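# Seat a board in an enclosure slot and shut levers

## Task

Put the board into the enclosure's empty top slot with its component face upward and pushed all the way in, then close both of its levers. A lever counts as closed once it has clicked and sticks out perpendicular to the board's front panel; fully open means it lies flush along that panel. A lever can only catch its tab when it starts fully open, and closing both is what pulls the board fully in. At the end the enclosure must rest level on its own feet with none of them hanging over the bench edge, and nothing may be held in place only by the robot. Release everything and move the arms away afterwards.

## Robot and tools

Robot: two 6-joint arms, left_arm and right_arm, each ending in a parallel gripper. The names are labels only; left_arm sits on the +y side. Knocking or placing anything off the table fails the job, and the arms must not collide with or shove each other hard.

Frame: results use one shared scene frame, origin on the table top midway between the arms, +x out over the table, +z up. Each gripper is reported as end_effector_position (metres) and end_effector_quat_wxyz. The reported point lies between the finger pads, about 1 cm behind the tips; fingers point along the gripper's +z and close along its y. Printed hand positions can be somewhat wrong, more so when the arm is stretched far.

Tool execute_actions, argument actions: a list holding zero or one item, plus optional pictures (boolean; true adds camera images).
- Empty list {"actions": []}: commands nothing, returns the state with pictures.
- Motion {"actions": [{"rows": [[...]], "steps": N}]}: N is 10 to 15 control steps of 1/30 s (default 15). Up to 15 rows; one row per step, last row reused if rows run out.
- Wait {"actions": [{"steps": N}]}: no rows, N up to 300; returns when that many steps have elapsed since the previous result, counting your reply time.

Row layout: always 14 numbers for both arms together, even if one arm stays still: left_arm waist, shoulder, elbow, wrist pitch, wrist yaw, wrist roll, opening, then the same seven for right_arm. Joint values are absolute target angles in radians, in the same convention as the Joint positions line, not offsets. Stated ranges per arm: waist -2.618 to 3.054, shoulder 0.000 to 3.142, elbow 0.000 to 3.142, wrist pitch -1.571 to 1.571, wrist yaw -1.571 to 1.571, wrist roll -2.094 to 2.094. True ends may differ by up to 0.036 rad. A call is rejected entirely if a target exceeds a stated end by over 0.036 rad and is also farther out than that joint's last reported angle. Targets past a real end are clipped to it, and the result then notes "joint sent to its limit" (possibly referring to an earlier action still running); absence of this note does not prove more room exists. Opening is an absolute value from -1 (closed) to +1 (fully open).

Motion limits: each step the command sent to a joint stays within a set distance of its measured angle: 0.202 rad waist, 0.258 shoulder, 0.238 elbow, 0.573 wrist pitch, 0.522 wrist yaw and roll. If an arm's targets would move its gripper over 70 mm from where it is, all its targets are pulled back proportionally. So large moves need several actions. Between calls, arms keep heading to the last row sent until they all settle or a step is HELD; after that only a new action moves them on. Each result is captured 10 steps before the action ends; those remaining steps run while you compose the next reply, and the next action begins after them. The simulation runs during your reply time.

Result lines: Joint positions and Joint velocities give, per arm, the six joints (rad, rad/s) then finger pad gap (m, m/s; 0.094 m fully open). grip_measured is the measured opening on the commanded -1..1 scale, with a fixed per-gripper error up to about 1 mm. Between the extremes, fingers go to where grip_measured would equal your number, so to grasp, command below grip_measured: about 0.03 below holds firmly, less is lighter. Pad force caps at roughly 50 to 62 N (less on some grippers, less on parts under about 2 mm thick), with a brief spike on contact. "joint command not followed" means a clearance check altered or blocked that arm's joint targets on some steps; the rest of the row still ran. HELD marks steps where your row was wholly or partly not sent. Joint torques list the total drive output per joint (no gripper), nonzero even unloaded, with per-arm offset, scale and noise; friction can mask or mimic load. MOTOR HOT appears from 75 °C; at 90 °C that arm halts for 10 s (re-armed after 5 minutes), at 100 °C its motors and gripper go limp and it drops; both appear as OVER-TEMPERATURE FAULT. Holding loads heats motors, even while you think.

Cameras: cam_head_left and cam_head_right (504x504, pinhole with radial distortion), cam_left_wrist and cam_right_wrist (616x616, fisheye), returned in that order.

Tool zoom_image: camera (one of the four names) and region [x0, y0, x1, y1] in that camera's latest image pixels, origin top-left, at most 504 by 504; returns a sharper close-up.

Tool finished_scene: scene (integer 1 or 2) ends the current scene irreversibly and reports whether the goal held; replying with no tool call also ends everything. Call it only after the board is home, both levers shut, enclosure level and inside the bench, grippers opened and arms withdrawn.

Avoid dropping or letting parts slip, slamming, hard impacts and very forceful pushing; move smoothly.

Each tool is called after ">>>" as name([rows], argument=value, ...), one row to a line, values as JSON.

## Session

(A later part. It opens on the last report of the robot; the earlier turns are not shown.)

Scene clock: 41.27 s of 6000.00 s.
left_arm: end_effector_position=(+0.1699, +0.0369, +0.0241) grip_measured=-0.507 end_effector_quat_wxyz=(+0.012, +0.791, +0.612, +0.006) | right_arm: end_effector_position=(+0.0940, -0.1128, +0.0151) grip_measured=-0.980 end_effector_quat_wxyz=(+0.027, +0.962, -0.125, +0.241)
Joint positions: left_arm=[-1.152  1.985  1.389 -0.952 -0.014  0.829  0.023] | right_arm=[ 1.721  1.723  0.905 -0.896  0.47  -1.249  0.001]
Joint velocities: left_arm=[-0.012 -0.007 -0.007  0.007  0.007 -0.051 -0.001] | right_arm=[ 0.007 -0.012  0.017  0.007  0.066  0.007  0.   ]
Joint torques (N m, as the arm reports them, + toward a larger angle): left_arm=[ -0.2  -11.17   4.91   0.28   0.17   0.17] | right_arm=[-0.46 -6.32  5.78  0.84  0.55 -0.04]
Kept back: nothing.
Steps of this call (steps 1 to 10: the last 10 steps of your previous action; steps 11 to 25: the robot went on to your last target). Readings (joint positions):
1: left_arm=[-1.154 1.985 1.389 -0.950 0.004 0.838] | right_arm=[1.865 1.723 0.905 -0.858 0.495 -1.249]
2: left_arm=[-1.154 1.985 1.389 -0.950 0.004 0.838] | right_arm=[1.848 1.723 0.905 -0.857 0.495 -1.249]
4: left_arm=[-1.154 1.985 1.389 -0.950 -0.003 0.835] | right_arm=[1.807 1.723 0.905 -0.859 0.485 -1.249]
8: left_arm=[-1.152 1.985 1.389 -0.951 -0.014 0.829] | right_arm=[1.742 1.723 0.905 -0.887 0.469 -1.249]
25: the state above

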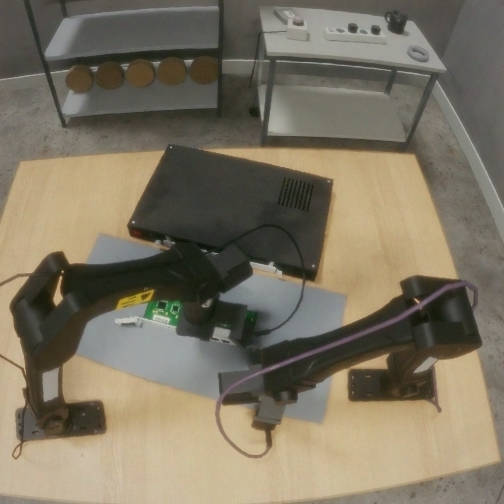

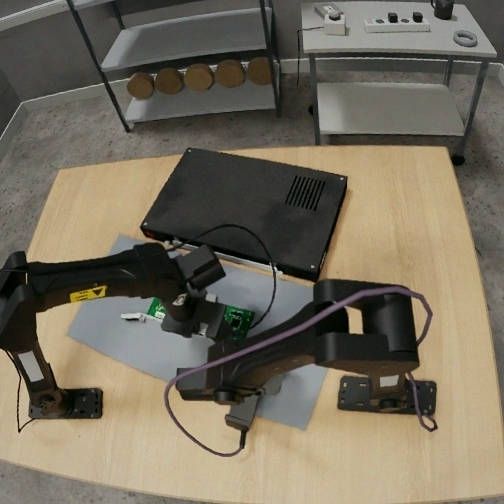

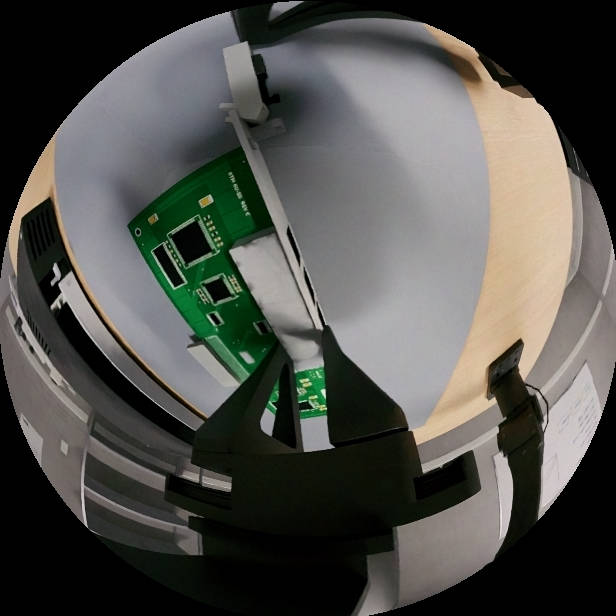

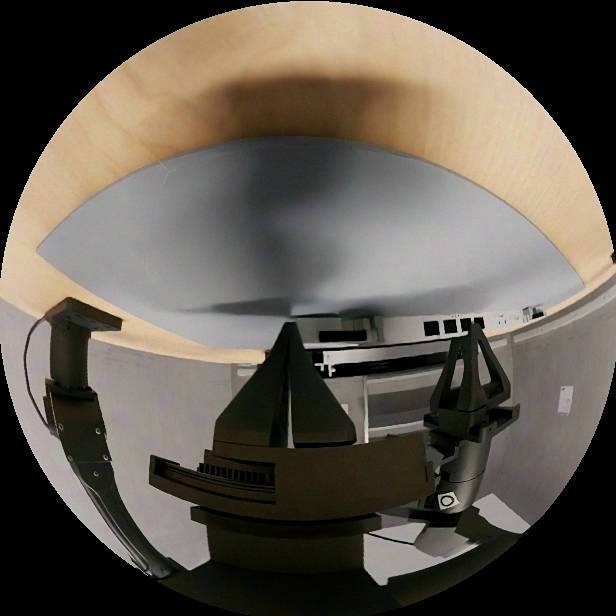

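>>> execute_actions([
  {"rows":[[-1.155,1.98,1.38,-0.96,0,0.85,-0.55,1.76,1.722,0.905,-0.89,0.5,-1.25,-1],[-1.155,1.98,1.38,-0.96,0,0.85,-0.55,1.80,1.722,0.905,-0.89,0.5,-1.25,-1],[-1.155,1.98,1.38,-0.96,0,0.85,-0.55,1.81,1.722,0.905,-0.89,0.5,-1.25,-1],[-1.155,1.98,1.38,-0.96,0,0.85,-0.55,1.81,1.722,0.905,-0.89,0.5,-1.25,-1],[-1.155,1.98,1.38,-0.96,0,0.85,-0.55,1.81,1.722,0.93,-0.80,0.5,-1.25,-1]],"steps":15},
])

>>> execute_actions([
  {"rows":[[-1.155,1.98,1.38,-0.96,0,0.85,-0.55,1.81,1.722,0.93,-0.80,0.5,-1.25,-1],[-1.155,1.98,1.38,-0.96,0,0.85,-0.55,1.79,1.722,0.93,-0.80,0.5,-1.25,-1],[-1.155,1.98,1.38,-0.96,0,0.85,-0.55,1.775,1.722,0.93,-0.80,0.5,-1.25,-1],[-1.155,1.98,1.38,-0.96,0,0.85,-0.55,1.76,1.722,0.93,-0.80,0.5,-1.25,-1],[-1.155,1.98,1.38,-0.96,0,0.85,-0.55,1.745,1.722,0.93,-0.80,0.5,-1.25,-1],[-1.155,1.98,1.38,-0.96,0,0.85,-0.55,1.73,1.722,0.93,-0.80,0.5,-1.25,-1],[-1.155,1.98,1.38,-0.96,0,0.85,-0.55,1.715,1.722,0.93,-0.80,0.5,-1.25,-1],[-1.155,1.98,1.38,-0.96,0,0.86,-0.55,1.70,1.722,0.93,-0.80,0.5,-1.25,-1],[-1.155,1.98,1.38,-0.96,0,0.87,-0.55,1.685,1.722,0.93,-0.80,0.5,-1.25,-1]],"steps":15},
])

>>> execute_actions([
  {"steps":22},
], pictures=true)

Scene clock: 42.40 s of 6000.00 s.
left_arm: end_effector_position=(+0.1699, +0.0369, +0.0241) grip_measured=-0.507 end_effector_quat_wxyz=(+0.012, +0.791, +0.612, +0.006) | right_arm: end_effector_position=(+0.0778, -0.1061, +0.0160) grip_measured=-0.980 end_effector_quat_wxyz=(+0.014, +0.965, -0.088, +0.248)
Joint positions: left_arm=[-1.152  1.985  1.389 -0.952 -0.014  0.829  0.023] | right_arm=[ 1.796  1.723  0.905 -0.889  0.484 -1.249  0.001]
Joint velocities: left_arm=[-0.007 -0.017 -0.012  0.037 -0.037 -0.037  0.   ] | right_arm=[ 0.432 -0.017  0.002  0.388 -0.022  0.022  0.001]
Joint torques (N m, as the arm reports them, + toward a larger angle): left_arm=[ -0.19 -11.16   4.91   0.28   0.17   0.16] | right_arm=[-1.24 -6.24  7.83  0.78  0.38 -0.04]
Steps of this call (steps 1 to 15: the robot went on to your last target; steps 16 to 29: nothing new was sent; steps 30 to 34: the first 5 steps of this action). Readings (joint positions):
30: left_arm=[-1.152 1.985 1.389 -0.952 -0.014 0.829] | right_arm=[1.724 1.723 0.905 -0.898 0.472 -1.249]
31: left_arm=[-1.152 1.985 1.389 -0.952 -0.014 0.829] | right_arm=[1.736 1.723 0.905 -0.899 0.478 -1.249]
33: left_arm=[-1.152 1.985 1.389 -0.952 -0.014 0.829] | right_arm=[1.779 1.723 0.905 -0.897 0.484 -1.249]
34: the state above

Scene clock: 42.90 s of 6000.00 s.
left_arm: end_effector_position=(+0.1699, +0.0369, +0.0241) grip_measured=-0.507 end_effector_quat_wxyz=(+0.012, +0.791, +0.612, +0.006) | right_arm: end_effector_position=(+0.0803, -0.0884, +0.0148) grip_measured=-0.980 end_effector_quat_wxyz=(-0.024, +0.964, -0.104, +0.243)
Joint positions: left_arm=[-1.152  1.985  1.389 -0.952 -0.014  0.829  0.023] | right_arm=[ 1.783  1.723  0.905 -0.808  0.491 -1.249  0.001]
Joint velocities: left_arm=[-0.002  0.002 -0.007 -0.066  0.007 -0.081  0.   ] | right_arm=[-0.388 -0.022 -0.022  0.037 -0.051  0.051 -0.001]
Joint torques (N m, as the arm reports them, + toward a larger angle): left_arm=[ -0.21 -11.16   4.92   0.28   0.17   0.17] | right_arm=[-1.31 -6.54  8.    0.57  0.37 -0.04]
Steps of this call (steps 1 to 10: the last 10 steps of your previous action; steps 11 to 15: the first 5 steps of this action). Readings (joint positions):
11: left_arm=[-1.152 1.985 1.389 -0.952 -0.014 0.829] | right_arm=[1.810 1.723 0.905 -0.812 0.490 -1.249]
12: left_arm=[-1.152 1.985 1.389 -0.952 -0.014 0.829] | right_arm=[1.809 1.723 0.905 -0.811 0.491 -1.249]
14: left_arm=[-1.152 1.985 1.389 -0.952 -0.014 0.829] | right_arm=[1.795 1.723 0.905 -0.809 0.491 -1.249]
15: the state above

Scene clock: 43.63 s of 6000.00 s.
left_arm: end_effector_position=(+0.1699, +0.0369, +0.0241) grip_measured=-0.507 end_effector_quat_wxyz=(+0.012, +0.792, +0.611, +0.006) | right_arm: end_effector_position=(+0.1003, -0.0926, +0.0132) grip_measured=-0.980 end_effector_quat_wxyz=(-0.016, +0.961, -0.148, +0.234)
Joint positions: left_arm=[-1.152  1.985  1.389 -0.952 -0.014  0.832  0.023] | right_arm=[ 1.695  1.723  0.905 -0.799  0.472 -1.249  0.001]
Joint velocities: left_arm=[ 0.007  0.007 -0.002  0.037  0.051  0.022 -0.001] | right_arm=[-0.002 -0.007  0.002 -0.022 -0.007  0.066  0.001]
Joint torques (N m, as the arm reports them, + toward a larger angle): left_arm=[ -0.22 -11.16   4.92   0.28   0.17   0.33] | right_arm=[-0.92 -6.51  8.11  0.55  0.52 -0.04]
Kept back: nothing.
Steps of this call (steps 1 to 10: the last 10 steps of your previous action; steps 11 to 22: the robot went on to your last target). Readings (joint positions):
1: left_arm=[-1.152 1.985 1.389 -0.952 -0.014 0.829] | right_arm=[1.767 1.723 0.905 -0.807 0.491 -1.249]
2: left_arm=[-1.152 1.985 1.389 -0.952 -0.014 0.829] | right_arm=[1.751 1.723 0.905 -0.807 0.491 -1.249]
4: left_arm=[-1.152 1.985 1.389 -0.952 -0.014 0.831] | right_arm=[1.718 1.723 0.905 -0.806 0.491 -1.249]
8: left_arm=[-1.152 1.985 1.389 -0.952 -0.014 0.832] | right_arm=[1.695 1.723 0.905 -0.802 0.480 -1.249]
22: the state above

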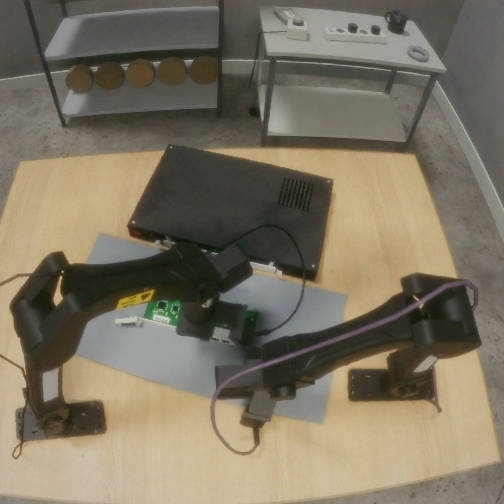

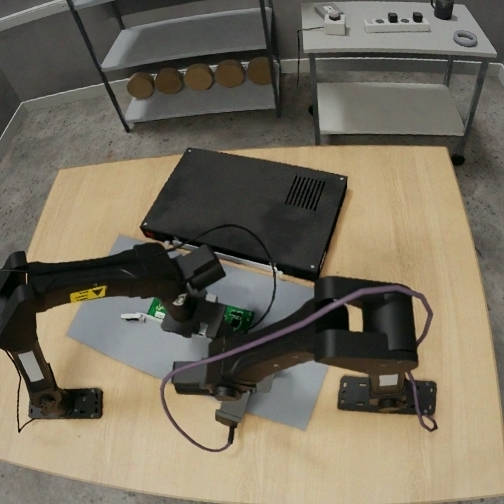

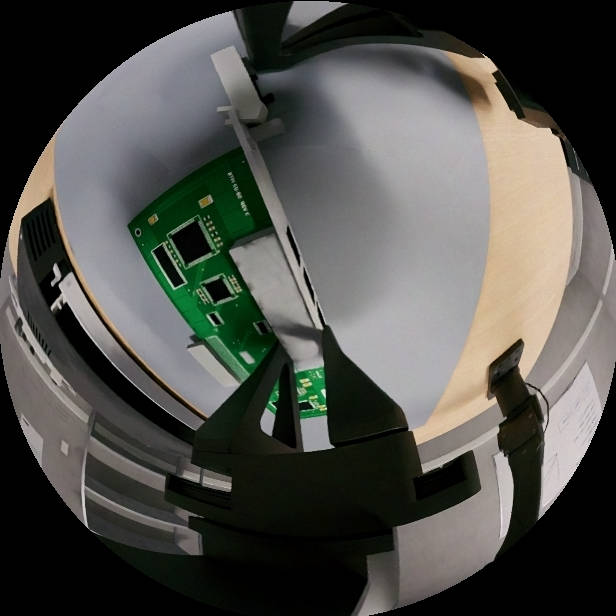

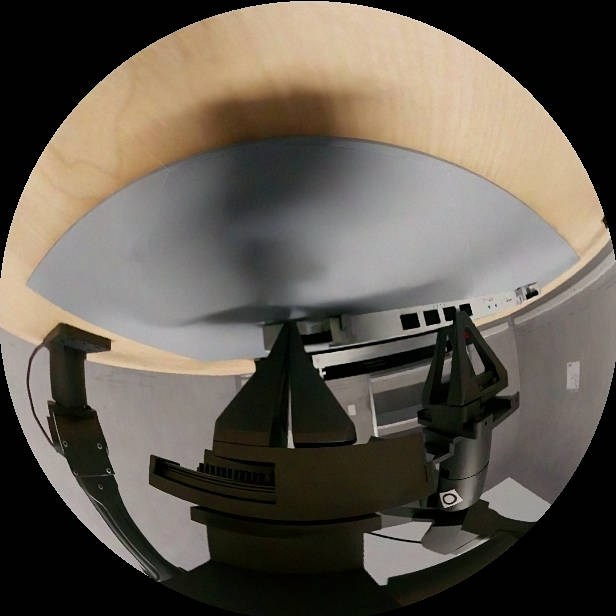

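>>> execute_actions(actions=[])

Scene clock: 45.13 s of 6000.00 s.
left_arm: end_effector_position=(+0.1699, +0.0369, +0.0241) grip_measured=-0.507 end_effector_quat_wxyz=(+0.012, +0.792, +0.611, +0.006) | right_arm: end_effector_position=(+0.1003, -0.0926, +0.0132) grip_measured=-0.980 end_effector_quat_wxyz=(-0.016, +0.961, -0.148, +0.234)
Joint positions: left_arm=[-1.152  1.985  1.389 -0.952 -0.014  0.832  0.023] | right_arm=[ 1.695  1.723  0.905 -0.799  0.472 -1.249  0.001]
Joint velocities: left_arm=[-0.017  0.002 -0.002  0.022  0.007 -0.007 -0.001] | right_arm=[-0.012 -0.012 -0.017 -0.022  0.007 -0.037  0.   ]
Joint torques (N m, as the arm reports them, + toward a larger angle): left_arm=[ -0.22 -11.16   4.92   0.28   0.17   0.33] | right_arm=[-0.92 -6.52  8.11  0.55  0.53 -0.04]
Kept back: nothing.
Steps of this call (steps 1 to 15: the robot went on to your last target; steps 16 to 45: nothing new was sent). Readings (joint positions):
1: left_arm=[-1.152 1.985 1.389 -0.952 -0.014 0.832] | right_arm=[1.695 1.723 0.905 -0.799 0.472 -1.249]
2: left_arm=[-1.152 1.985 1.389 -0.952 -0.014 0.832] | right_arm=[1.695 1.723 0.905 -0.799 0.472 -1.249]
4: left_arm=[-1.152 1.985 1.389 -0.952 -0.014 0.832] | right_arm=[1.695 1.723 0.905 -0.799 0.472 -1.249]
8: left_arm=[-1.152 1.985 1.389 -0.952 -0.014 0.832] | right_arm=[1.695 1.723 0.905 -0.799 0.472 -1.249]
45: the state above
All arms were judged still, so your last target was given up. Only a new action makes them travel on or press farther. Fingers that are still opening or closing keep moving.

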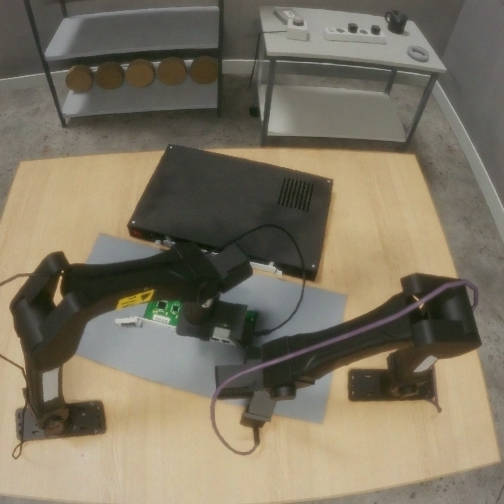

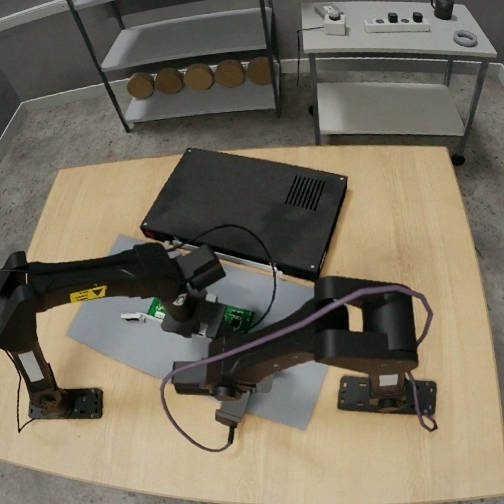

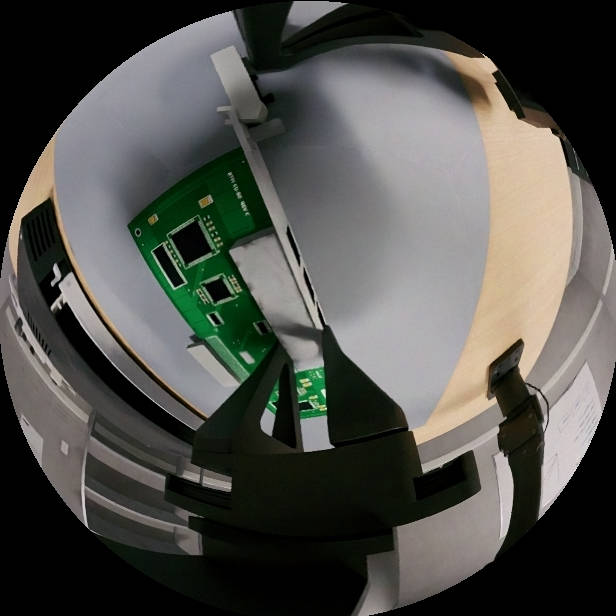

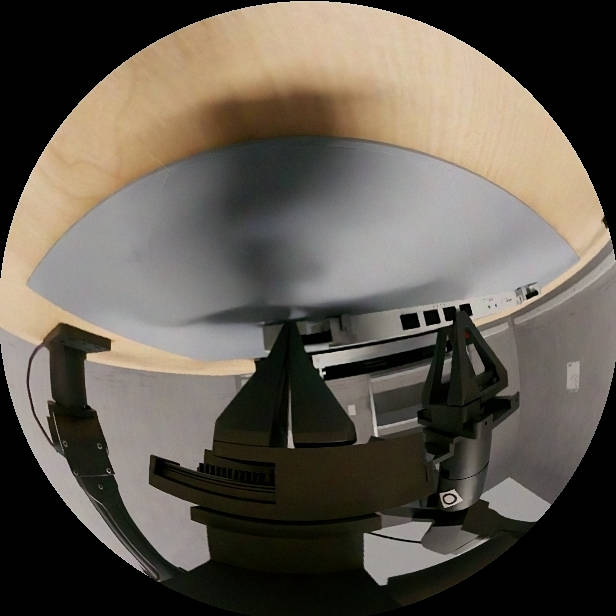

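>>> execute_actions([
  {"rows":[[-1.155,1.98,1.38,-0.96,0,0.87,-0.55,1.8,1.722,0.93,-0.8,0.5,-1.25,-1],[-1.155,1.98,1.38,-0.96,0,0.87,-0.55,1.8,1.722,0.93,-0.8,0.5,-1.25,-1],[-1.155,1.98,1.38,-0.96,0,0.87,-0.55,1.8,1.722,0.93,-0.8,0.5,-1.25,-1],[-1.155,1.98,1.38,-0.96,0,0.87,-0.55,1.8,1.722,0.93,-0.8,0.5,-1.25,-1],[-1.155,1.98,1.38,-0.96,0,0.87,-0.55,1.8,1.722,0.93,-0.8,0.5,-1.25,-1],[-1.155,1.98,1.38,-0.96,0,0.87,-0.55,1.8,1.722,0.93,-0.8,0.5,-1.25,-1],[-1.155,1.98,1.38,-0.96,0,0.87,-0.55,1.85,1.5,0.95,-0.9,0.3,-1.25,-1]],"steps":15},
])

>>> execute_actions([
  {"rows":[[-1.155,1.98,1.38,-0.96,0,0.87,-0.55,1.85,1.2,0.8,-0.9,0,-1.25,-1]],"steps":15},
])

>>> execute_actions([
  {"rows":[[-1.155,1.98,1.38,-0.96,0,0.87,-0.55,1.85,0.8,0.5,-0.7,0,-1.25,-1]],"steps":15},
])

Scene clock: 46.30 s of 6000.00 s.
left_arm: end_effector_position=(+0.1699, +0.0369, +0.0241) grip_measured=-0.507 end_effector_quat_wxyz=(+0.012, +0.794, +0.608, +0.006) | right_arm: end_effector_position=(+0.0750, -0.0857, +0.0141) grip_measured=-0.980 end_effector_quat_wxyz=(-0.029, +0.966, -0.099, +0.238)
Joint positions: left_arm=[-1.152  1.985  1.389 -0.952 -0.014  0.839  0.023] | right_arm=[ 1.797  1.723  0.905 -0.799  0.483 -1.249  0.001]
Joint velocities: left_arm=[ 0.002 -0.017 -0.002 -0.037  0.066 -0.007 -0.   ] | right_arm=[ 0.295  0.007 -0.002  0.051 -0.081 -0.007 -0.001]
Joint torques (N m, as the arm reports them, + toward a larger angle): left_arm=[ -0.16 -11.18   4.93   0.28   0.16   0.23] | right_arm=[-1.69 -6.43  8.06  0.54  0.4  -0.04]
Steps of this call (steps 1 to 30: nothing new was sent; steps 31 to 35: the first 5 steps of this action). Readings (joint positions):
31: left_arm=[-1.152 1.985 1.389 -0.952 -0.014 0.832] | right_arm=[1.706 1.723 0.905 -0.799 0.475 -1.249]
32: left_arm=[-1.152 1.985 1.389 -0.952 -0.014 0.835] | right_arm=[1.731 1.723 0.905 -0.799 0.482 -1.249]
34: left_arm=[-1.152 1.985 1.389 -0.952 -0.014 0.838] | right_arm=[1.783 1.723 0.905 -0.799 0.483 -1.249]
35: the state above

Scene clock: 46.80 s of 6000.00 s.
left_arm: end_effector_position=(+0.1698, +0.0369, +0.0241) grip_measured=-0.507 end_effector_quat_wxyz=(+0.012, +0.795, +0.607, +0.006) | right_arm: end_effector_position=(+0.0042, -0.1124, +0.0837) grip_measured=-0.980 end_effector_quat_wxyz=(-0.138, +0.986, -0.089, +0.028)
Joint positions: left_arm=[-1.152  1.985  1.389 -0.952 -0.013  0.843  0.023] | right_arm=[ 1.847  1.223  0.807 -0.898  0.121 -1.249  0.001]
Joint velocities: left_arm=[ 0.012  0.007 -0.002 -0.095 -0.022  0.007  0.   ] | right_arm=[ 0.007 -0.838 -0.051 -0.403 -0.799 -0.037 -0.   ]
Joint torques (N m, as the arm reports them, + toward a larger angle): left_arm=[ -0.21 -11.16   4.91   0.28   0.16   0.23] | right_arm=[ 0.38 -0.32  7.    1.56  0.04 -0.02]
Steps of this call (steps 1 to 10: the last 10 steps of your previous action; steps 11 to 15: the first 5 steps of this action). Readings (joint positions):
11: left_arm=[-1.152 1.985 1.389 -0.952 -0.013 0.842] | right_arm=[1.846 1.467 0.926 -0.852 0.290 -1.249]
12: left_arm=[-1.152 1.985 1.389 -0.952 -0.013 0.842] | right_arm=[1.846 1.402 0.876 -0.840 0.232 -1.249]
14: left_arm=[-1.152 1.985 1.389 -0.952 -0.013 0.843] | right_arm=[1.847 1.262 0.814 -0.882 0.149 -1.249]
15: the state above

Scene clock: 47.30 s of 6000.00 s.
left_arm: end_effector_position=(+0.1698, +0.0369, +0.0241) grip_measured=-0.507 end_effector_quat_wxyz=(+0.012, +0.795, +0.607, +0.006) | right_arm: end_effector_position=(-0.0094, -0.1460, +0.0730) grip_measured=-0.980 end_effector_quat_wxyz=(-0.227, +0.969, -0.082, -0.048)
Joint positions: left_arm=[-1.152  1.985  1.389 -0.952 -0.013  0.843  0.023] | right_arm=[ 1.847  0.855  0.523 -0.77   0.016 -1.249  0.001]
Joint velocities: left_arm=[ 0.017  0.007  0.002 -0.037  0.037 -0.037  0.   ] | right_arm=[-0.012 -1.36  -0.882 -0.081 -0.095 -0.066 -0.001]
Joint torques (N m, as the arm reports them, + toward a larger angle): left_arm=[ -0.22 -11.17   4.92   0.28   0.16   0.23] | right_arm=[ 0.36  2.34 10.52  2.34 -0.1  -0.03]
Steps of this call (steps 1 to 10: the last 10 steps of your previous action; steps 11 to 15: the first 5 steps of this action). Readings (joint positions):
11: left_arm=[-1.152 1.985 1.389 -0.952 -0.013 0.843] | right_arm=[1.847 1.167 0.770 -0.854 0.021 -1.249]
12: left_arm=[-1.152 1.985 1.389 -0.952 -0.013 0.843] | right_arm=[1.847 1.090 0.696 -0.789 0.020 -1.249]
14: left_arm=[-1.152 1.985 1.389 -0.952 -0.013 0.843] | right_arm=[1.847 0.914 0.562 -0.766 0.017 -1.249]
15: the state above

>>> execute_actions([
  {"rows":[[-1.152,1.97,1.44,-1.01,0,0.86,-0.55,1.85,0.8,0.5,-0.7,0,-1.25,-1],[-1.152,1.97,1.44,-1.01,0,0.86,-0.55,1.85,0.8,0.5,-0.7,0,-1.25,-1],[-1.152,1.97,1.44,-1.01,0,0.86,-0.55,1.85,0.8,0.5,-0.7,0,-1.25,-1],[-1.152,1.97,1.44,-1.01,0,0.86,-0.55,1.85,0.8,0.5,-0.7,0,-1.25,-1],[-1.152,1.94,1.49,-1.065,0,0.86,-0.55,1.85,0.8,0.5,-0.7,0,-1.25,-1],[-1.152,1.94,1.49,-1.065,0,0.86,-0.55,1.85,0.8,0.5,-0.7,0,-1.25,-1],[-1.152,1.94,1.49,-1.065,0,0.86,-0.55,1.85,0.8,0.5,-0.7,0,-1.25,-1],[-1.152,1.94,1.49,-1.065,0,0.86,-0.55,1.85,0.8,0.5,-0.7,0,-1.25,-1],[-1.152,1.94,1.49,-1.065,0,0.86,-0.55,1.85,0.8,0.5,-0.7,0,-1.25,-1],[-1.11,1.97,1.535,-1.08,0,0.9,-0.55,1.85,0.8,0.5,-0.7,0,-1.25,-1],[-1.11,1.97,1.535,-1.08,0,0.9,-0.55,1.85,0.8,0.5,-0.7,0,-1.25,-1],[-1.11,1.97,1.535,-1.08,0,0.9,-0.55,1.85,0.8,0.5,-0.7,0,-1.25,-1],[-1.072,2.0,1.578,-1.09,0,0.935,-0.55,1.85,0.8,0.5,-0.7,0,-1.25,-1]],"steps":15},
])

>>> execute_actions([
  {"steps":20},
], pictures=true)

Scene clock: 48.67 s of 6000.00 s.
left_arm: end_effector_position=(+0.1691, +0.0379, +0.0296) grip_measured=-0.507 end_effector_quat_wxyz=(+0.006, +0.797, +0.604, +0.006) | right_arm: end_effector_position=(-0.0113, -0.1376, +0.0781) grip_measured=-0.980 end_effector_quat_wxyz=(-0.263, +0.960, -0.081, -0.058)
Joint positions: left_arm=[-1.152  1.985  1.412 -0.988 -0.013  0.848  0.023] | right_arm=[ 1.847  0.813  0.495 -0.708  0.012 -1.249  0.001]
Joint velocities: left_arm=[-0.002  0.017  0.379 -0.549 -0.022 -0.066  0.   ] | right_arm=[ 0.017 -0.002  0.007  0.066 -0.095  0.066 -0.   ]
Joint torques (N m, as the arm reports them, + toward a larger angle): left_arm=[  0.01 -14.53   9.79   0.43   0.15   0.09] | right_arm=[ 0.37 -1.37  8.39  1.65 -0.1  -0.04]
Steps of this call (steps 1 to 10: the last 10 steps of your previous action; steps 11 to 30: the robot went on to your last target; steps 31 to 36: nothing new was sent; steps 37 to 41: the first 5 steps of this action). Readings (joint positions):
37: left_arm=[-1.152 1.985 1.393 -0.957 -0.013 0.843] | right_arm=[1.847 0.813 0.495 -0.708 0.012 -1.249]
38: left_arm=[-1.152 1.985 1.396 -0.964 -0.013 0.845] | right_arm=[1.847 0.813 0.495 -0.708 0.012 -1.249]
40: left_arm=[-1.152 1.985 1.403 -0.976 -0.013 0.847] | right_arm=[1.847 0.813 0.495 -0.708 0.012 -1.249]
41: the state above

Scene clock: 49.33 s of 6000.00 s.
left_arm: end_effector_position=(+0.2044, +0.0392, +0.0555) grip_measured=-0.507 end_effector_quat_wxyz=(+0.019, +0.794, +0.607, +0.003) | right_arm: end_effector_position=(-0.0113, -0.1376, +0.0781) grip_measured=-0.980 end_effector_quat_wxyz=(-0.263, +0.960, -0.081, -0.058)
Joint positions: left_arm=[-1.07   2.004  1.546 -1.074 -0.006  0.923  0.023] | right_arm=[ 1.847  0.813  0.495 -0.708  0.012 -1.249  0.001]
Joint velocities: left_arm=[-0.002 -0.007  0.007 -0.051  0.007  0.007 -0.   ] | right_arm=[ 0.002  0.007 -0.002  0.022  0.022 -0.051 -0.   ]
Joint torques (N m, as the arm reports them, + toward a larger angle): left_arm=[ -0.17 -11.56   8.18   0.26   0.09   0.05] | right_arm=[ 0.36 -1.37  8.38  1.65 -0.1  -0.04]
Kept back: nothing.
Steps of this call (steps 1 to 10: the last 10 steps of your previous action; steps 11 to 20: the robot went on to your last target). Readings (joint positions):
1: left_arm=[-1.152 1.985 1.423 -1.004 -0.013 0.849] | right_arm=[1.847 0.813 0.495 -0.708 0.012 -1.249]
2: left_arm=[-1.152 1.982 1.436 -1.017 -0.013 0.849] | right_arm=[1.847 0.813 0.495 -0.708 0.012 -1.249]
4: left_arm=[-1.152 1.976 1.452 -1.026 -0.013 0.850] | right_arm=[1.847 0.813 0.495 -0.708 0.012 -1.249]
8: left_arm=[-1.129 1.979 1.503 -1.055 -0.008 0.879] | right_arm=[1.847 0.813 0.495 -0.708 0.012 -1.249]
20: the state above

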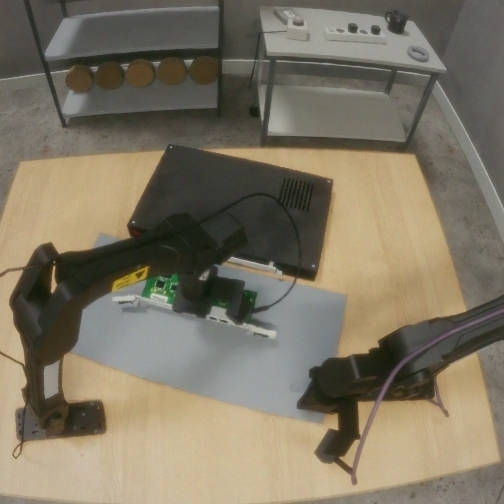

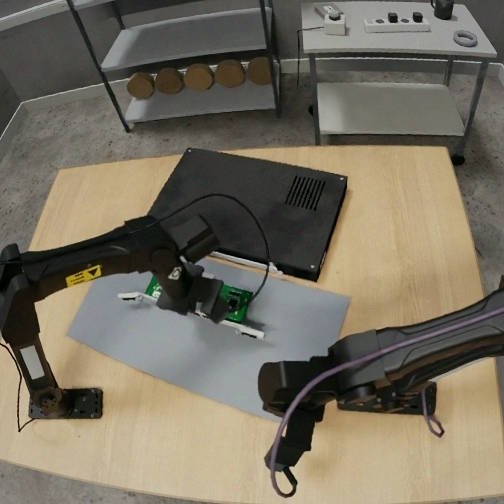

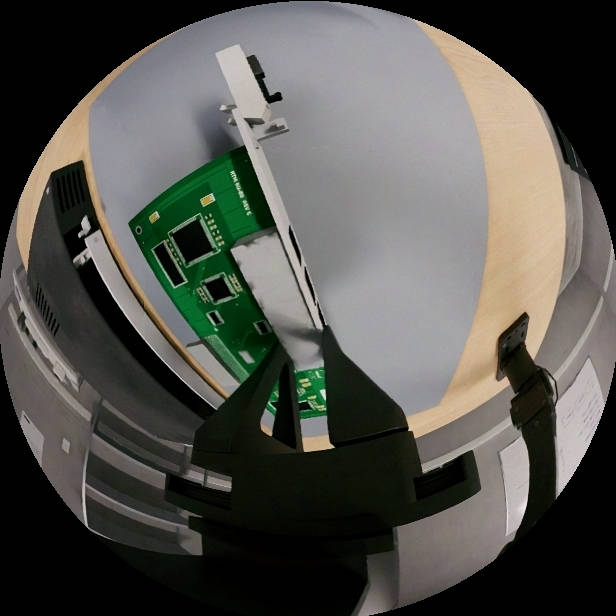

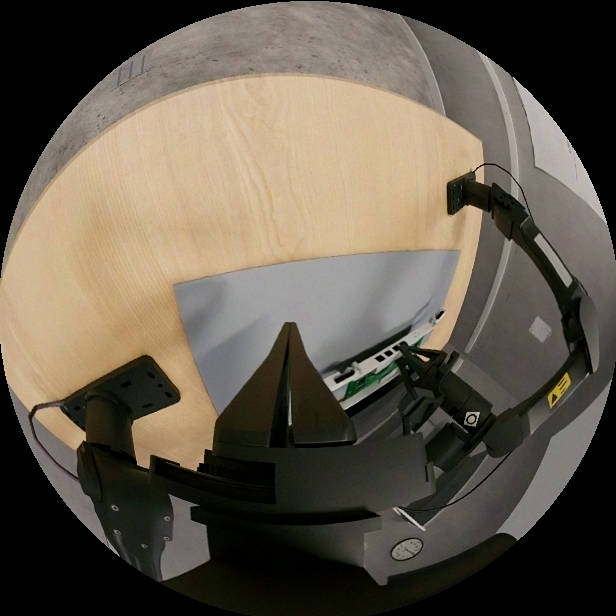

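>>> execute_actions([
  {"rows":[[-1.055,2.045,1.635,-1.115,0,0.95,-0.55,1.85,0.8,0.5,-0.7,0,-1.25,-1],[-1.055,2.045,1.635,-1.115,0,0.95,-0.55,1.85,0.8,0.5,-0.7,0,-1.25,-1],[-1.055,2.045,1.635,-1.115,0,0.95,-0.55,1.85,0.8,0.5,-0.7,0,-1.25,-1],[-1.04,2.085,1.69,-1.135,0,0.965,-0.55,1.85,0.8,0.5,-0.7,0,-1.25,-1],[-1.04,2.085,1.69,-1.135,0,0.965,-0.55,1.85,0.8,0.5,-0.7,0,-1.25,-1],[-1.04,2.085,1.69,-1.135,0,0.965,-0.55,1.85,0.8,0.5,-0.7,0,-1.25,-1],[-1.026,2.12,1.75,-1.155,0,0.98,-0.55,1.85,0.8,0.5,-0.7,0,-1.25,-1],[-1.026,2.12,1.75,-1.155,0,0.98,-0.55,1.85,0.8,0.5,-0.7,0,-1.25,-1],[-1.026,2.12,1.75,-1.155,0,0.98,-0.55,1.85,0.8,0.5,-0.7,0,-1.25,-1],[-1.013,2.159,1.806,-1.176,0,0.992,-0.55,1.85,0.8,0.5,-0.7,0,-1.25,-1]],"steps":15},
])

>>> execute_actions([
  {"steps":20},
], pictures=true)

Scene clock: 52.03 s of 6000.00 s.
left_arm: end_effector_position=(+0.2123, +0.0311, +0.0545) grip_measured=-0.507 end_effector_quat_wxyz=(+0.012, +0.799, +0.601, +0.003) | right_arm: end_effector_position=(-0.0113, -0.1376, +0.0781) grip_measured=-0.980 end_effector_quat_wxyz=(-0.263, +0.960, -0.081, -0.058)
Joint positions: left_arm=[-1.066  2.061  1.627 -1.112 -0.005  0.941  0.023] | right_arm=[ 1.847  0.813  0.495 -0.708  0.012 -1.249  0.001]
Joint velocities: left_arm=[ 0.11   0.442  0.554 -0.095 -0.022  0.154 -0.001] | right_arm=[-0.002 -0.002  0.007 -0.007 -0.051 -0.022  0.   ]
Joint torques (N m, as the arm reports them, + toward a larger angle): left_arm=[  1.32 -12.06   7.96   0.22   0.07   0.04] | right_arm=[ 0.36 -1.37  8.39  1.66 -0.09 -0.04]
Steps of this call (steps 1 to 30: the robot went on to your last target; steps 31 to 76: nothing new was sent; steps 77 to 81: the first 5 steps of this action). Readings (joint positions):
77: left_arm=[-1.070 2.010 1.556 -1.085 -0.006 0.929] | right_arm=[1.847 0.813 0.495 -0.708 0.012 -1.249]
78: left_arm=[-1.070 2.021 1.573 -1.097 -0.006 0.931] | right_arm=[1.847 0.813 0.495 -0.708 0.012 -1.249]
80: left_arm=[-1.068 2.045 1.605 -1.105 -0.006 0.937] | right_arm=[1.847 0.813 0.495 -0.708 0.012 -1.249]
81: the state above

Scene clock: 52.70 s of 6000.00 s.
left_arm: end_effector_position=(+0.2422, +0.0262, +0.0489) grip_measured=-0.507 end_effector_quat_wxyz=(+0.007, +0.797, +0.605, +0.003) | right_arm: end_effector_position=(-0.0114, -0.1375, +0.0781) grip_measured=-0.980 end_effector_quat_wxyz=(-0.263, +0.960, -0.081, -0.058)
Joint positions: left_arm=[-1.017  2.167  1.769 -1.159 -0.005  0.982  0.023] | right_arm=[ 1.847  0.813  0.495 -0.708  0.012 -1.249  0.001]
Joint velocities: left_arm=[-0.012 -0.022  0.017  0.037 -0.037 -0.066  0.   ] | right_arm=[-0.032  0.007 -0.012 -0.051  0.007 -0.037 -0.001]
Joint torques (N m, as the arm reports them, + toward a larger angle): left_arm=[  0.28 -13.39   8.69   0.21   0.07   0.05] | right_arm=[ 0.35 -1.37  8.37  1.65 -0.09 -0.04]
Kept back: nothing.
Steps of this call (steps 1 to 10: the last 10 steps of your previous action; steps 11 to 20: the robot went on to your last target). Readings (joint positions):
1: left_arm=[-1.063 2.075 1.642 -1.112 -0.005 0.944] | right_arm=[1.847 0.813 0.495 -0.708 0.012 -1.249]
2: left_arm=[-1.058 2.089 1.661 -1.119 -0.005 0.949] | right_arm=[1.847 0.813 0.495 -0.708 0.012 -1.249]
4: left_arm=[-1.047 2.117 1.699 -1.127 -0.005 0.957] | right_arm=[1.847 0.813 0.495 -0.708 0.012 -1.249]
8: left_arm=[-1.024 2.163 1.764 -1.145 -0.005 0.972] | right_arm=[1.847 0.813 0.495 -0.708 0.012 -1.249]
20: the state above

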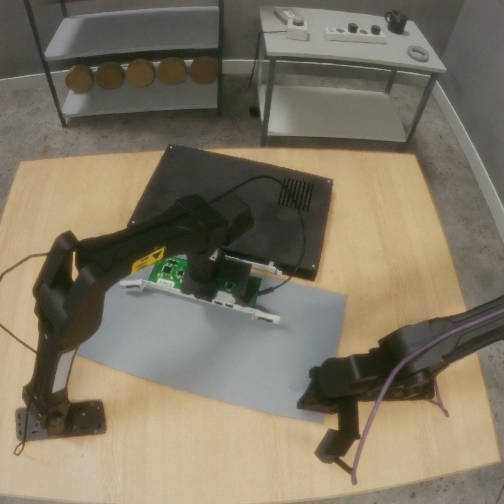

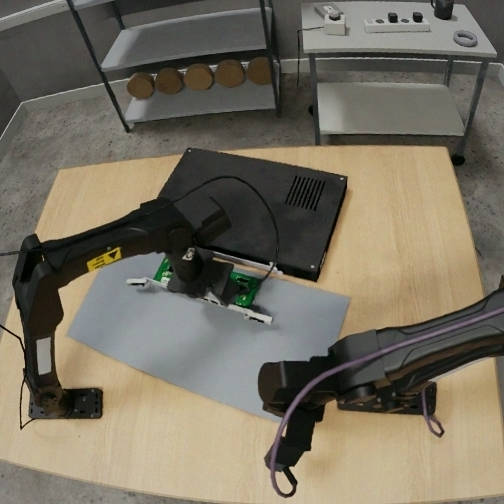

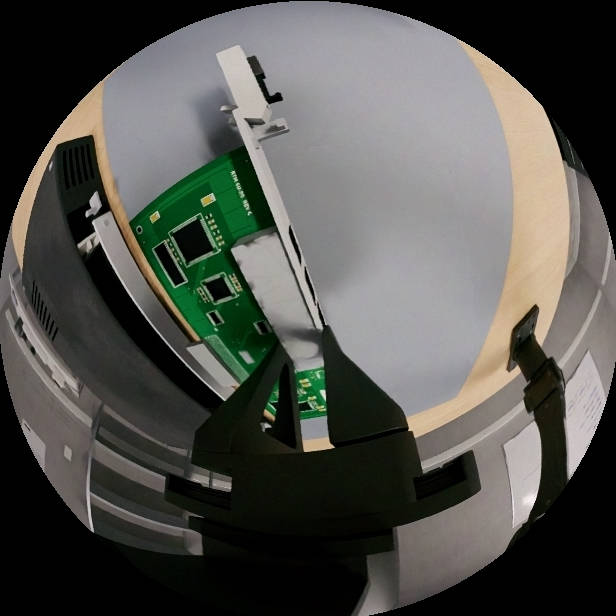

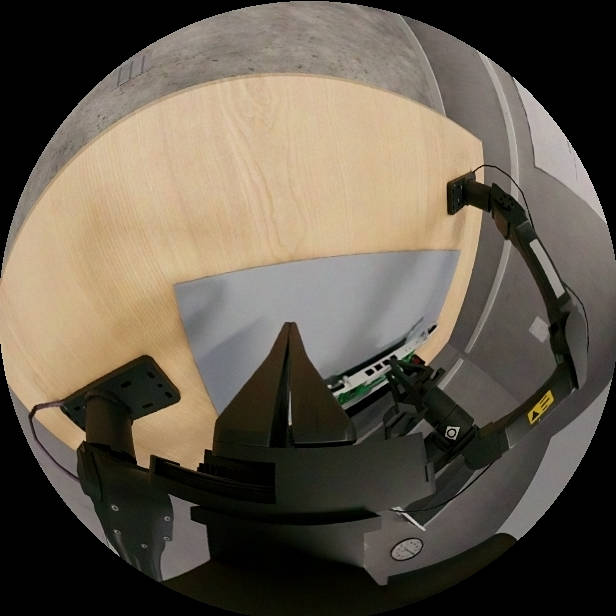

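>>> execute_actions([
  {"rows":[[-1.0,2.185,1.865,-1.2,0,1.0,-0.55,1.85,0.8,0.5,-0.7,0,-1.25,-1],[-1.0,2.185,1.865,-1.2,0,1.0,-0.55,1.85,0.8,0.5,-0.7,0,-1.25,-1],[-1.0,2.185,1.865,-1.2,0,1.0,-0.55,1.85,0.8,0.5,-0.7,0,-1.25,-1],[-1.0,2.185,1.865,-1.2,0,1.0,-0.55,1.85,0.8,0.5,-0.7,0,-1.25,-1],[-0.985,2.225,1.935,-1.225,0,1.013,-0.55,1.85,0.8,0.5,-0.7,0,-1.25,-1],[-0.985,2.225,1.935,-1.225,0,1.013,-0.55,1.85,0.8,0.5,-0.7,0,-1.25,-1],[-0.985,2.225,1.935,-1.225,0,1.013,-0.55,1.85,0.8,0.5,-0.7,0,-1.25,-1],[-0.985,2.225,1.935,-1.225,0,1.013,-0.55,1.85,0.8,0.5,-0.7,0,-1.25,-1],[-0.97,2.266,2.003,-1.25,0,1.026,-0.55,1.85,0.8,0.5,-0.7,0,-1.25,-1]],"steps":15},
])

>>> execute_actions([
  {"steps":20},
], pictures=true)

Scene clock: 53.60 s of 6000.00 s.
left_arm: end_effector_position=(+0.2493, +0.0196, +0.0544) grip_measured=-0.507 end_effector_quat_wxyz=(+0.010, +0.798, +0.602, +0.003) | right_arm: end_effector_position=(-0.0114, -0.1375, +0.0781) grip_measured=-0.980 end_effector_quat_wxyz=(-0.263, +0.960, -0.081, -0.058)
Joint positions: left_arm=[-1.014  2.197  1.84  -1.192 -0.005  0.99   0.023] | right_arm=[ 1.847  0.813  0.495 -0.708  0.012 -1.249  0.001]
Joint velocities: left_arm=[ 0.032  0.364  0.799 -0.711 -0.022  0.095  0.   ] | right_arm=[-0.002 -0.007  0.007  0.007  0.022 -0.051 -0.001]
Joint torques (N m, as the arm reports them, + toward a larger angle): left_arm=[  1.63 -12.6    9.35   0.89   0.06   0.04] | right_arm=[ 0.36 -1.37  8.38  1.65 -0.1  -0.04]
Steps of this call (steps 1 to 15: the robot went on to your last target; steps 16 to 22: nothing new was sent; steps 23 to 27: the first 5 steps of this action). Readings (joint positions):
23: left_arm=[-1.017 2.172 1.780 -1.170 -0.005 0.984] | right_arm=[1.847 0.813 0.495 -0.708 0.012 -1.249]
24: left_arm=[-1.017 2.181 1.798 -1.181 -0.005 0.986] | right_arm=[1.847 0.813 0.495 -0.708 0.012 -1.249]
26: left_arm=[-1.016 2.190 1.822 -1.182 -0.005 0.988] | right_arm=[1.847 0.813 0.495 -0.708 0.012 -1.249]
27: the state above

Scene clock: 54.27 s of 6000.00 s.
left_arm: end_effector_position=(+0.2750, +0.0171, +0.0544) grip_measured=-0.507 end_effector_quat_wxyz=(+0.014, +0.794, +0.608, +0.004) | right_arm: end_effector_position=(-0.0114, -0.1375, +0.0781) grip_measured=-0.980 end_effector_quat_wxyz=(-0.263, +0.960, -0.081, -0.058)
Joint positions: left_arm=[-0.975  2.275  1.967 -1.235 -0.005  1.017  0.023] | right_arm=[ 1.847  0.813  0.495 -0.708  0.012 -1.249  0.001]
Joint velocities: left_arm=[-0.012  0.022  0.002  0.022  0.022  0.037 -0.   ] | right_arm=[ 0.002 -0.002  0.002 -0.022  0.037 -0.095  0.   ]
Joint torques (N m, as the arm reports them, + toward a larger angle): left_arm=[  0.24 -14.49   8.6    0.24   0.08   0.05] | right_arm=[ 0.36 -1.36  8.38  1.65 -0.09 -0.04]
Kept back: nothing.
Steps of this call (steps 1 to 10: the last 10 steps of your previous action; steps 11 to 20: the robot went on to your last target). Readings (joint positions):
1: left_arm=[-1.012 2.209 1.865 -1.204 -0.005 0.993] | right_arm=[1.847 0.813 0.495 -0.708 0.012 -1.249]
2: left_arm=[-1.008 2.218 1.883 -1.204 -0.005 0.996] | right_arm=[1.847 0.813 0.495 -0.708 0.012 -1.249]
4: left_arm=[-0.999 2.233 1.912 -1.213 -0.005 1.001] | right_arm=[1.847 0.813 0.495 -0.708 0.012 -1.249]
8: left_arm=[-0.980 2.268 1.966 -1.224 -0.005 1.010] | right_arm=[1.847 0.813 0.495 -0.708 0.012 -1.249]
20: the state above

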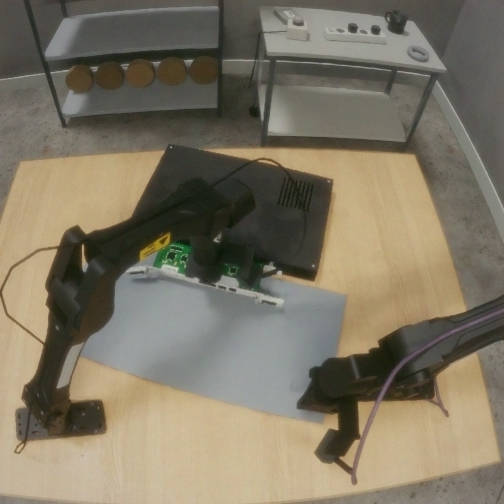

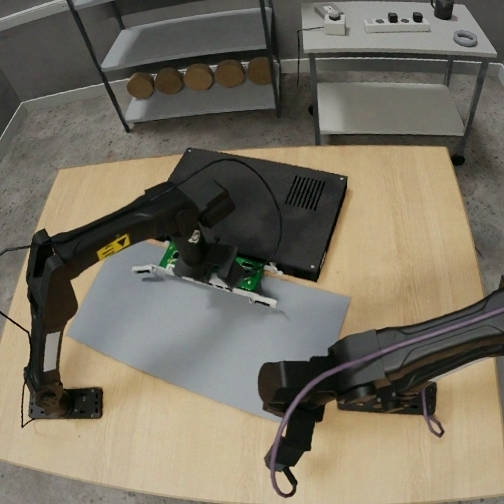

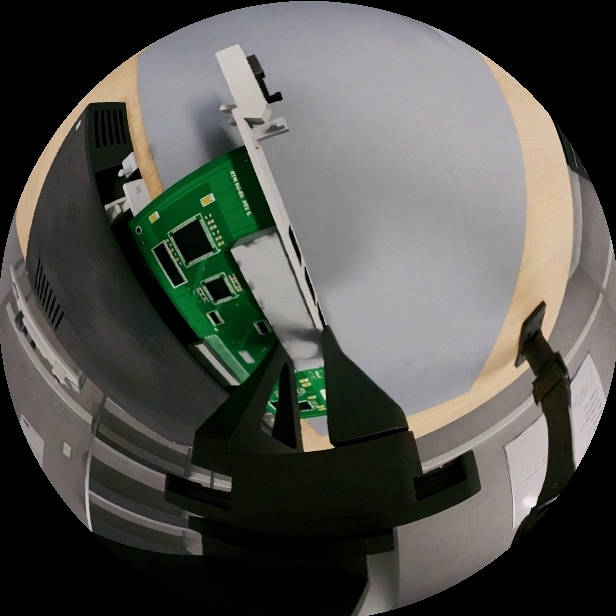

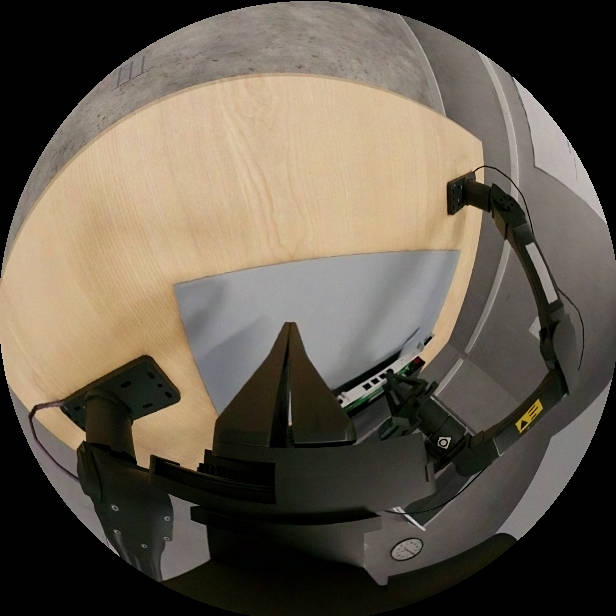

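>>> zoom_image(camera="cam_left_wrist", region=[60, 80, 300, 320])

>>> zoom_image(camera="cam_head_right", region=[120, 200, 320, 320])

Region (60, 80, 300, 320) of cam_left_wrist's 616x616 image, scaled by 2.100, with more detail than that image has.

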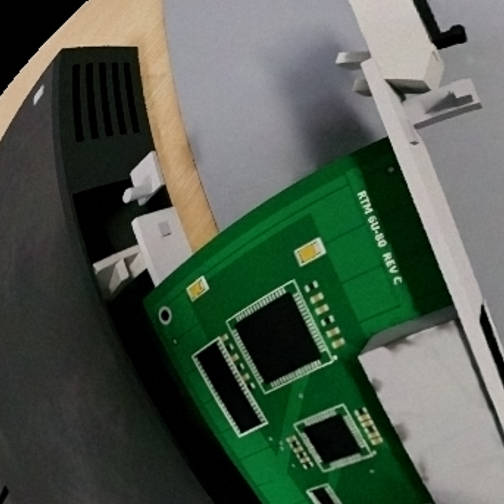

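Region (120, 200, 320, 320) of cam_head_right's 504x504 image, scaled by 2.520, with more detail than that image has; it fills the top 302 rows of this view, and the rest is white.

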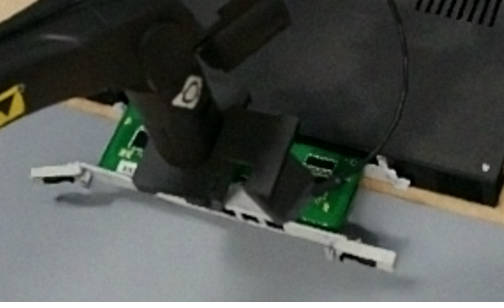

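>>> execute_actions([
  {"rows":[[-0.998,2.292,2.038,-1.262,0,0.99,-0.55,1.85,0.8,0.5,-0.7,0,-1.25,-1]],"steps":15},
])

>>> execute_actions([
  {"steps":15},
], pictures=true)

>>> zoom_image(camera="cam_left_wrist", region=[60, 80, 300, 320])

Scene clock: 55.67 s of 6000.00 s.
left_arm: end_effector_position=(+0.2756, +0.0112, +0.0541) grip_measured=-0.507 end_effector_quat_wxyz=(+0.014, +0.793, +0.609, +0.004) | right_arm: end_effector_position=(-0.0114, -0.1375, +0.0781) grip_measured=-0.980 end_effector_quat_wxyz=(-0.263, +0.960, -0.081, -0.058)
Joint positions: left_arm=[-0.983  2.296  2.001 -1.246 -0.005  1.005  0.023] | right_arm=[ 1.847  0.813  0.495 -0.708  0.012 -1.249  0.001]
Joint velocities: left_arm=[-0.076  0.042  0.032  0.037  0.051 -0.125 -0.   ] | right_arm=[ 0.002 -0.002 -0.022 -0.022 -0.037  0.022 -0.   ]
Joint torques (N m, as the arm reports them, + toward a larger angle): left_arm=[ -0.65 -14.41   8.52   0.2    0.06  -0.1 ] | right_arm=[ 0.36 -1.37  8.39  1.65 -0.1  -0.04]
Steps of this call (steps 1 to 15: the robot went on to your last target; steps 16 to 37: nothing new was sent; steps 38 to 42: the first 5 steps of this action). Readings (joint positions):
38: left_arm=[-0.976 2.279 1.974 -1.240 -0.005 1.015] | right_arm=[1.847 0.813 0.495 -0.708 0.012 -1.249]
39: left_arm=[-0.977 2.285 1.985 -1.246 -0.005 1.011] | right_arm=[1.847 0.813 0.495 -0.708 0.012 -1.249]
41: left_arm=[-0.981 2.294 1.999 -1.246 -0.005 1.006] | right_arm=[1.847 0.813 0.495 -0.708 0.012 -1.249]
42: the state above

Scene clock: 56.17 s of 6000.00 s.
left_arm: end_effector_position=(+0.2733, +0.0096, +0.0525) grip_measured=-0.507 end_effector_quat_wxyz=(+0.012, +0.793, +0.609, +0.003) | right_arm: end_effector_position=(-0.0114, -0.1375, +0.0781) grip_measured=-0.980 end_effector_quat_wxyz=(-0.263, +0.960, -0.081, -0.058)
Joint positions: left_arm=[-0.989  2.3    2.001 -1.247 -0.005  0.999  0.023] | right_arm=[ 1.847  0.813  0.495 -0.708  0.012 -1.249  0.001]
Joint velocities: left_arm=[-0.007 -0.002  0.002  0.022  0.081 -0.007  0.   ] | right_arm=[ 0.012  0.012  0.012 -0.037 -0.051 -0.066 -0.   ]
Joint torques (N m, as the arm reports them, + toward a larger angle): left_arm=[ -0.57 -14.5    8.62   0.21   0.07  -0.09] | right_arm=[ 0.37 -1.37  8.39  1.65 -0.09 -0.04]
Kept back: nothing.
Steps of this call (steps 1 to 10: the last 10 steps of your previous action; steps 11 to 15: the robot went on to your last target). Readings (joint positions):
1: left_arm=[-0.985 2.297 2.001 -1.246 -0.005 1.004] | right_arm=[1.847 0.813 0.495 -0.708 0.012 -1.249]
2: left_arm=[-0.987 2.298 2.001 -1.246 -0.005 1.003] | right_arm=[1.847 0.813 0.495 -0.708 0.012 -1.249]
4: left_arm=[-0.989 2.299 2.001 -1.247 -0.005 1.001] | right_arm=[1.847 0.813 0.495 -0.708 0.012 -1.249]
8: left_arm=[-0.989 2.300 2.001 -1.247 -0.005 0.999] | right_arm=[1.847 0.813 0.495 -0.708 0.012 -1.249]
15: the state above
All arms were judged still, so your last target was given up. Only a new action makes them travel on or press farther. Fingers that are still opening or closing keep moving.

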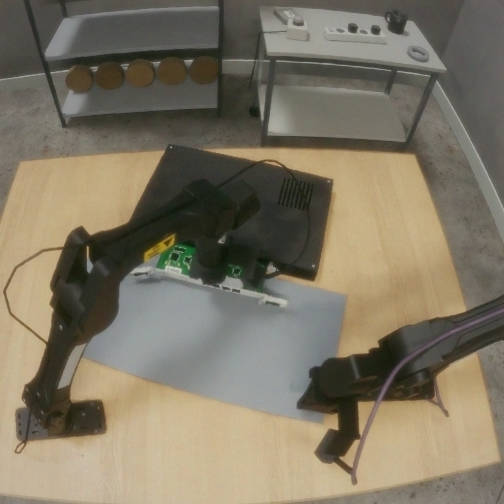

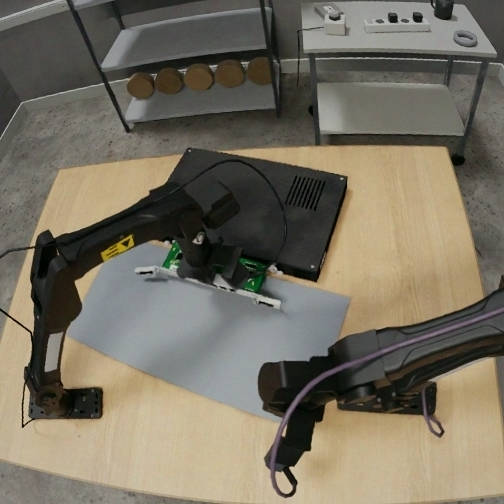

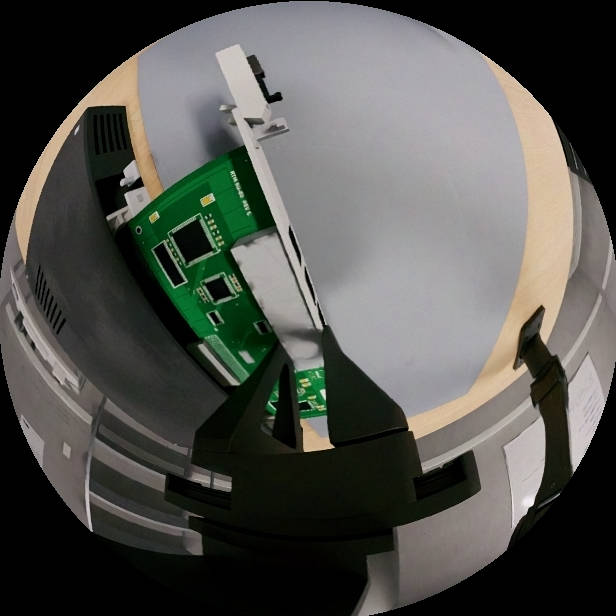

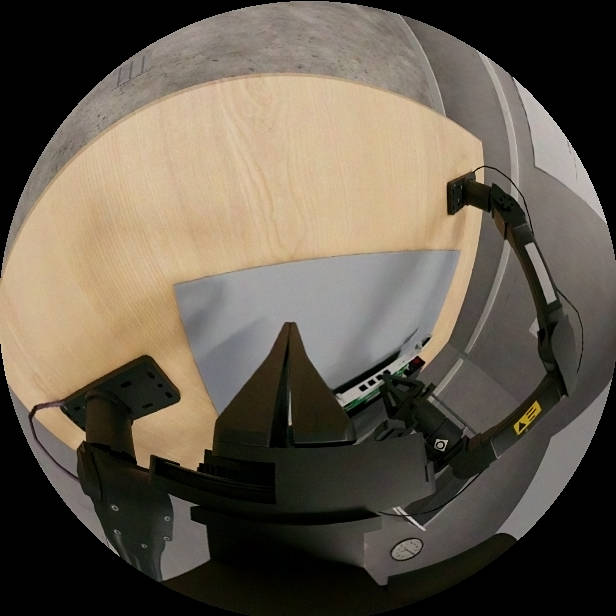

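Region (60, 80, 300, 320) of cam_left_wrist's 616x616 image, scaled by 2.100, with more detail than that image has.

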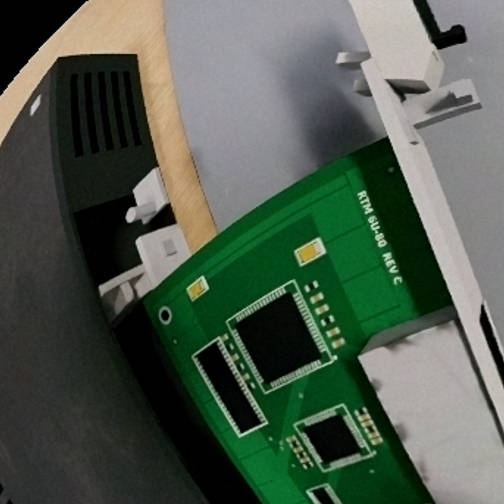

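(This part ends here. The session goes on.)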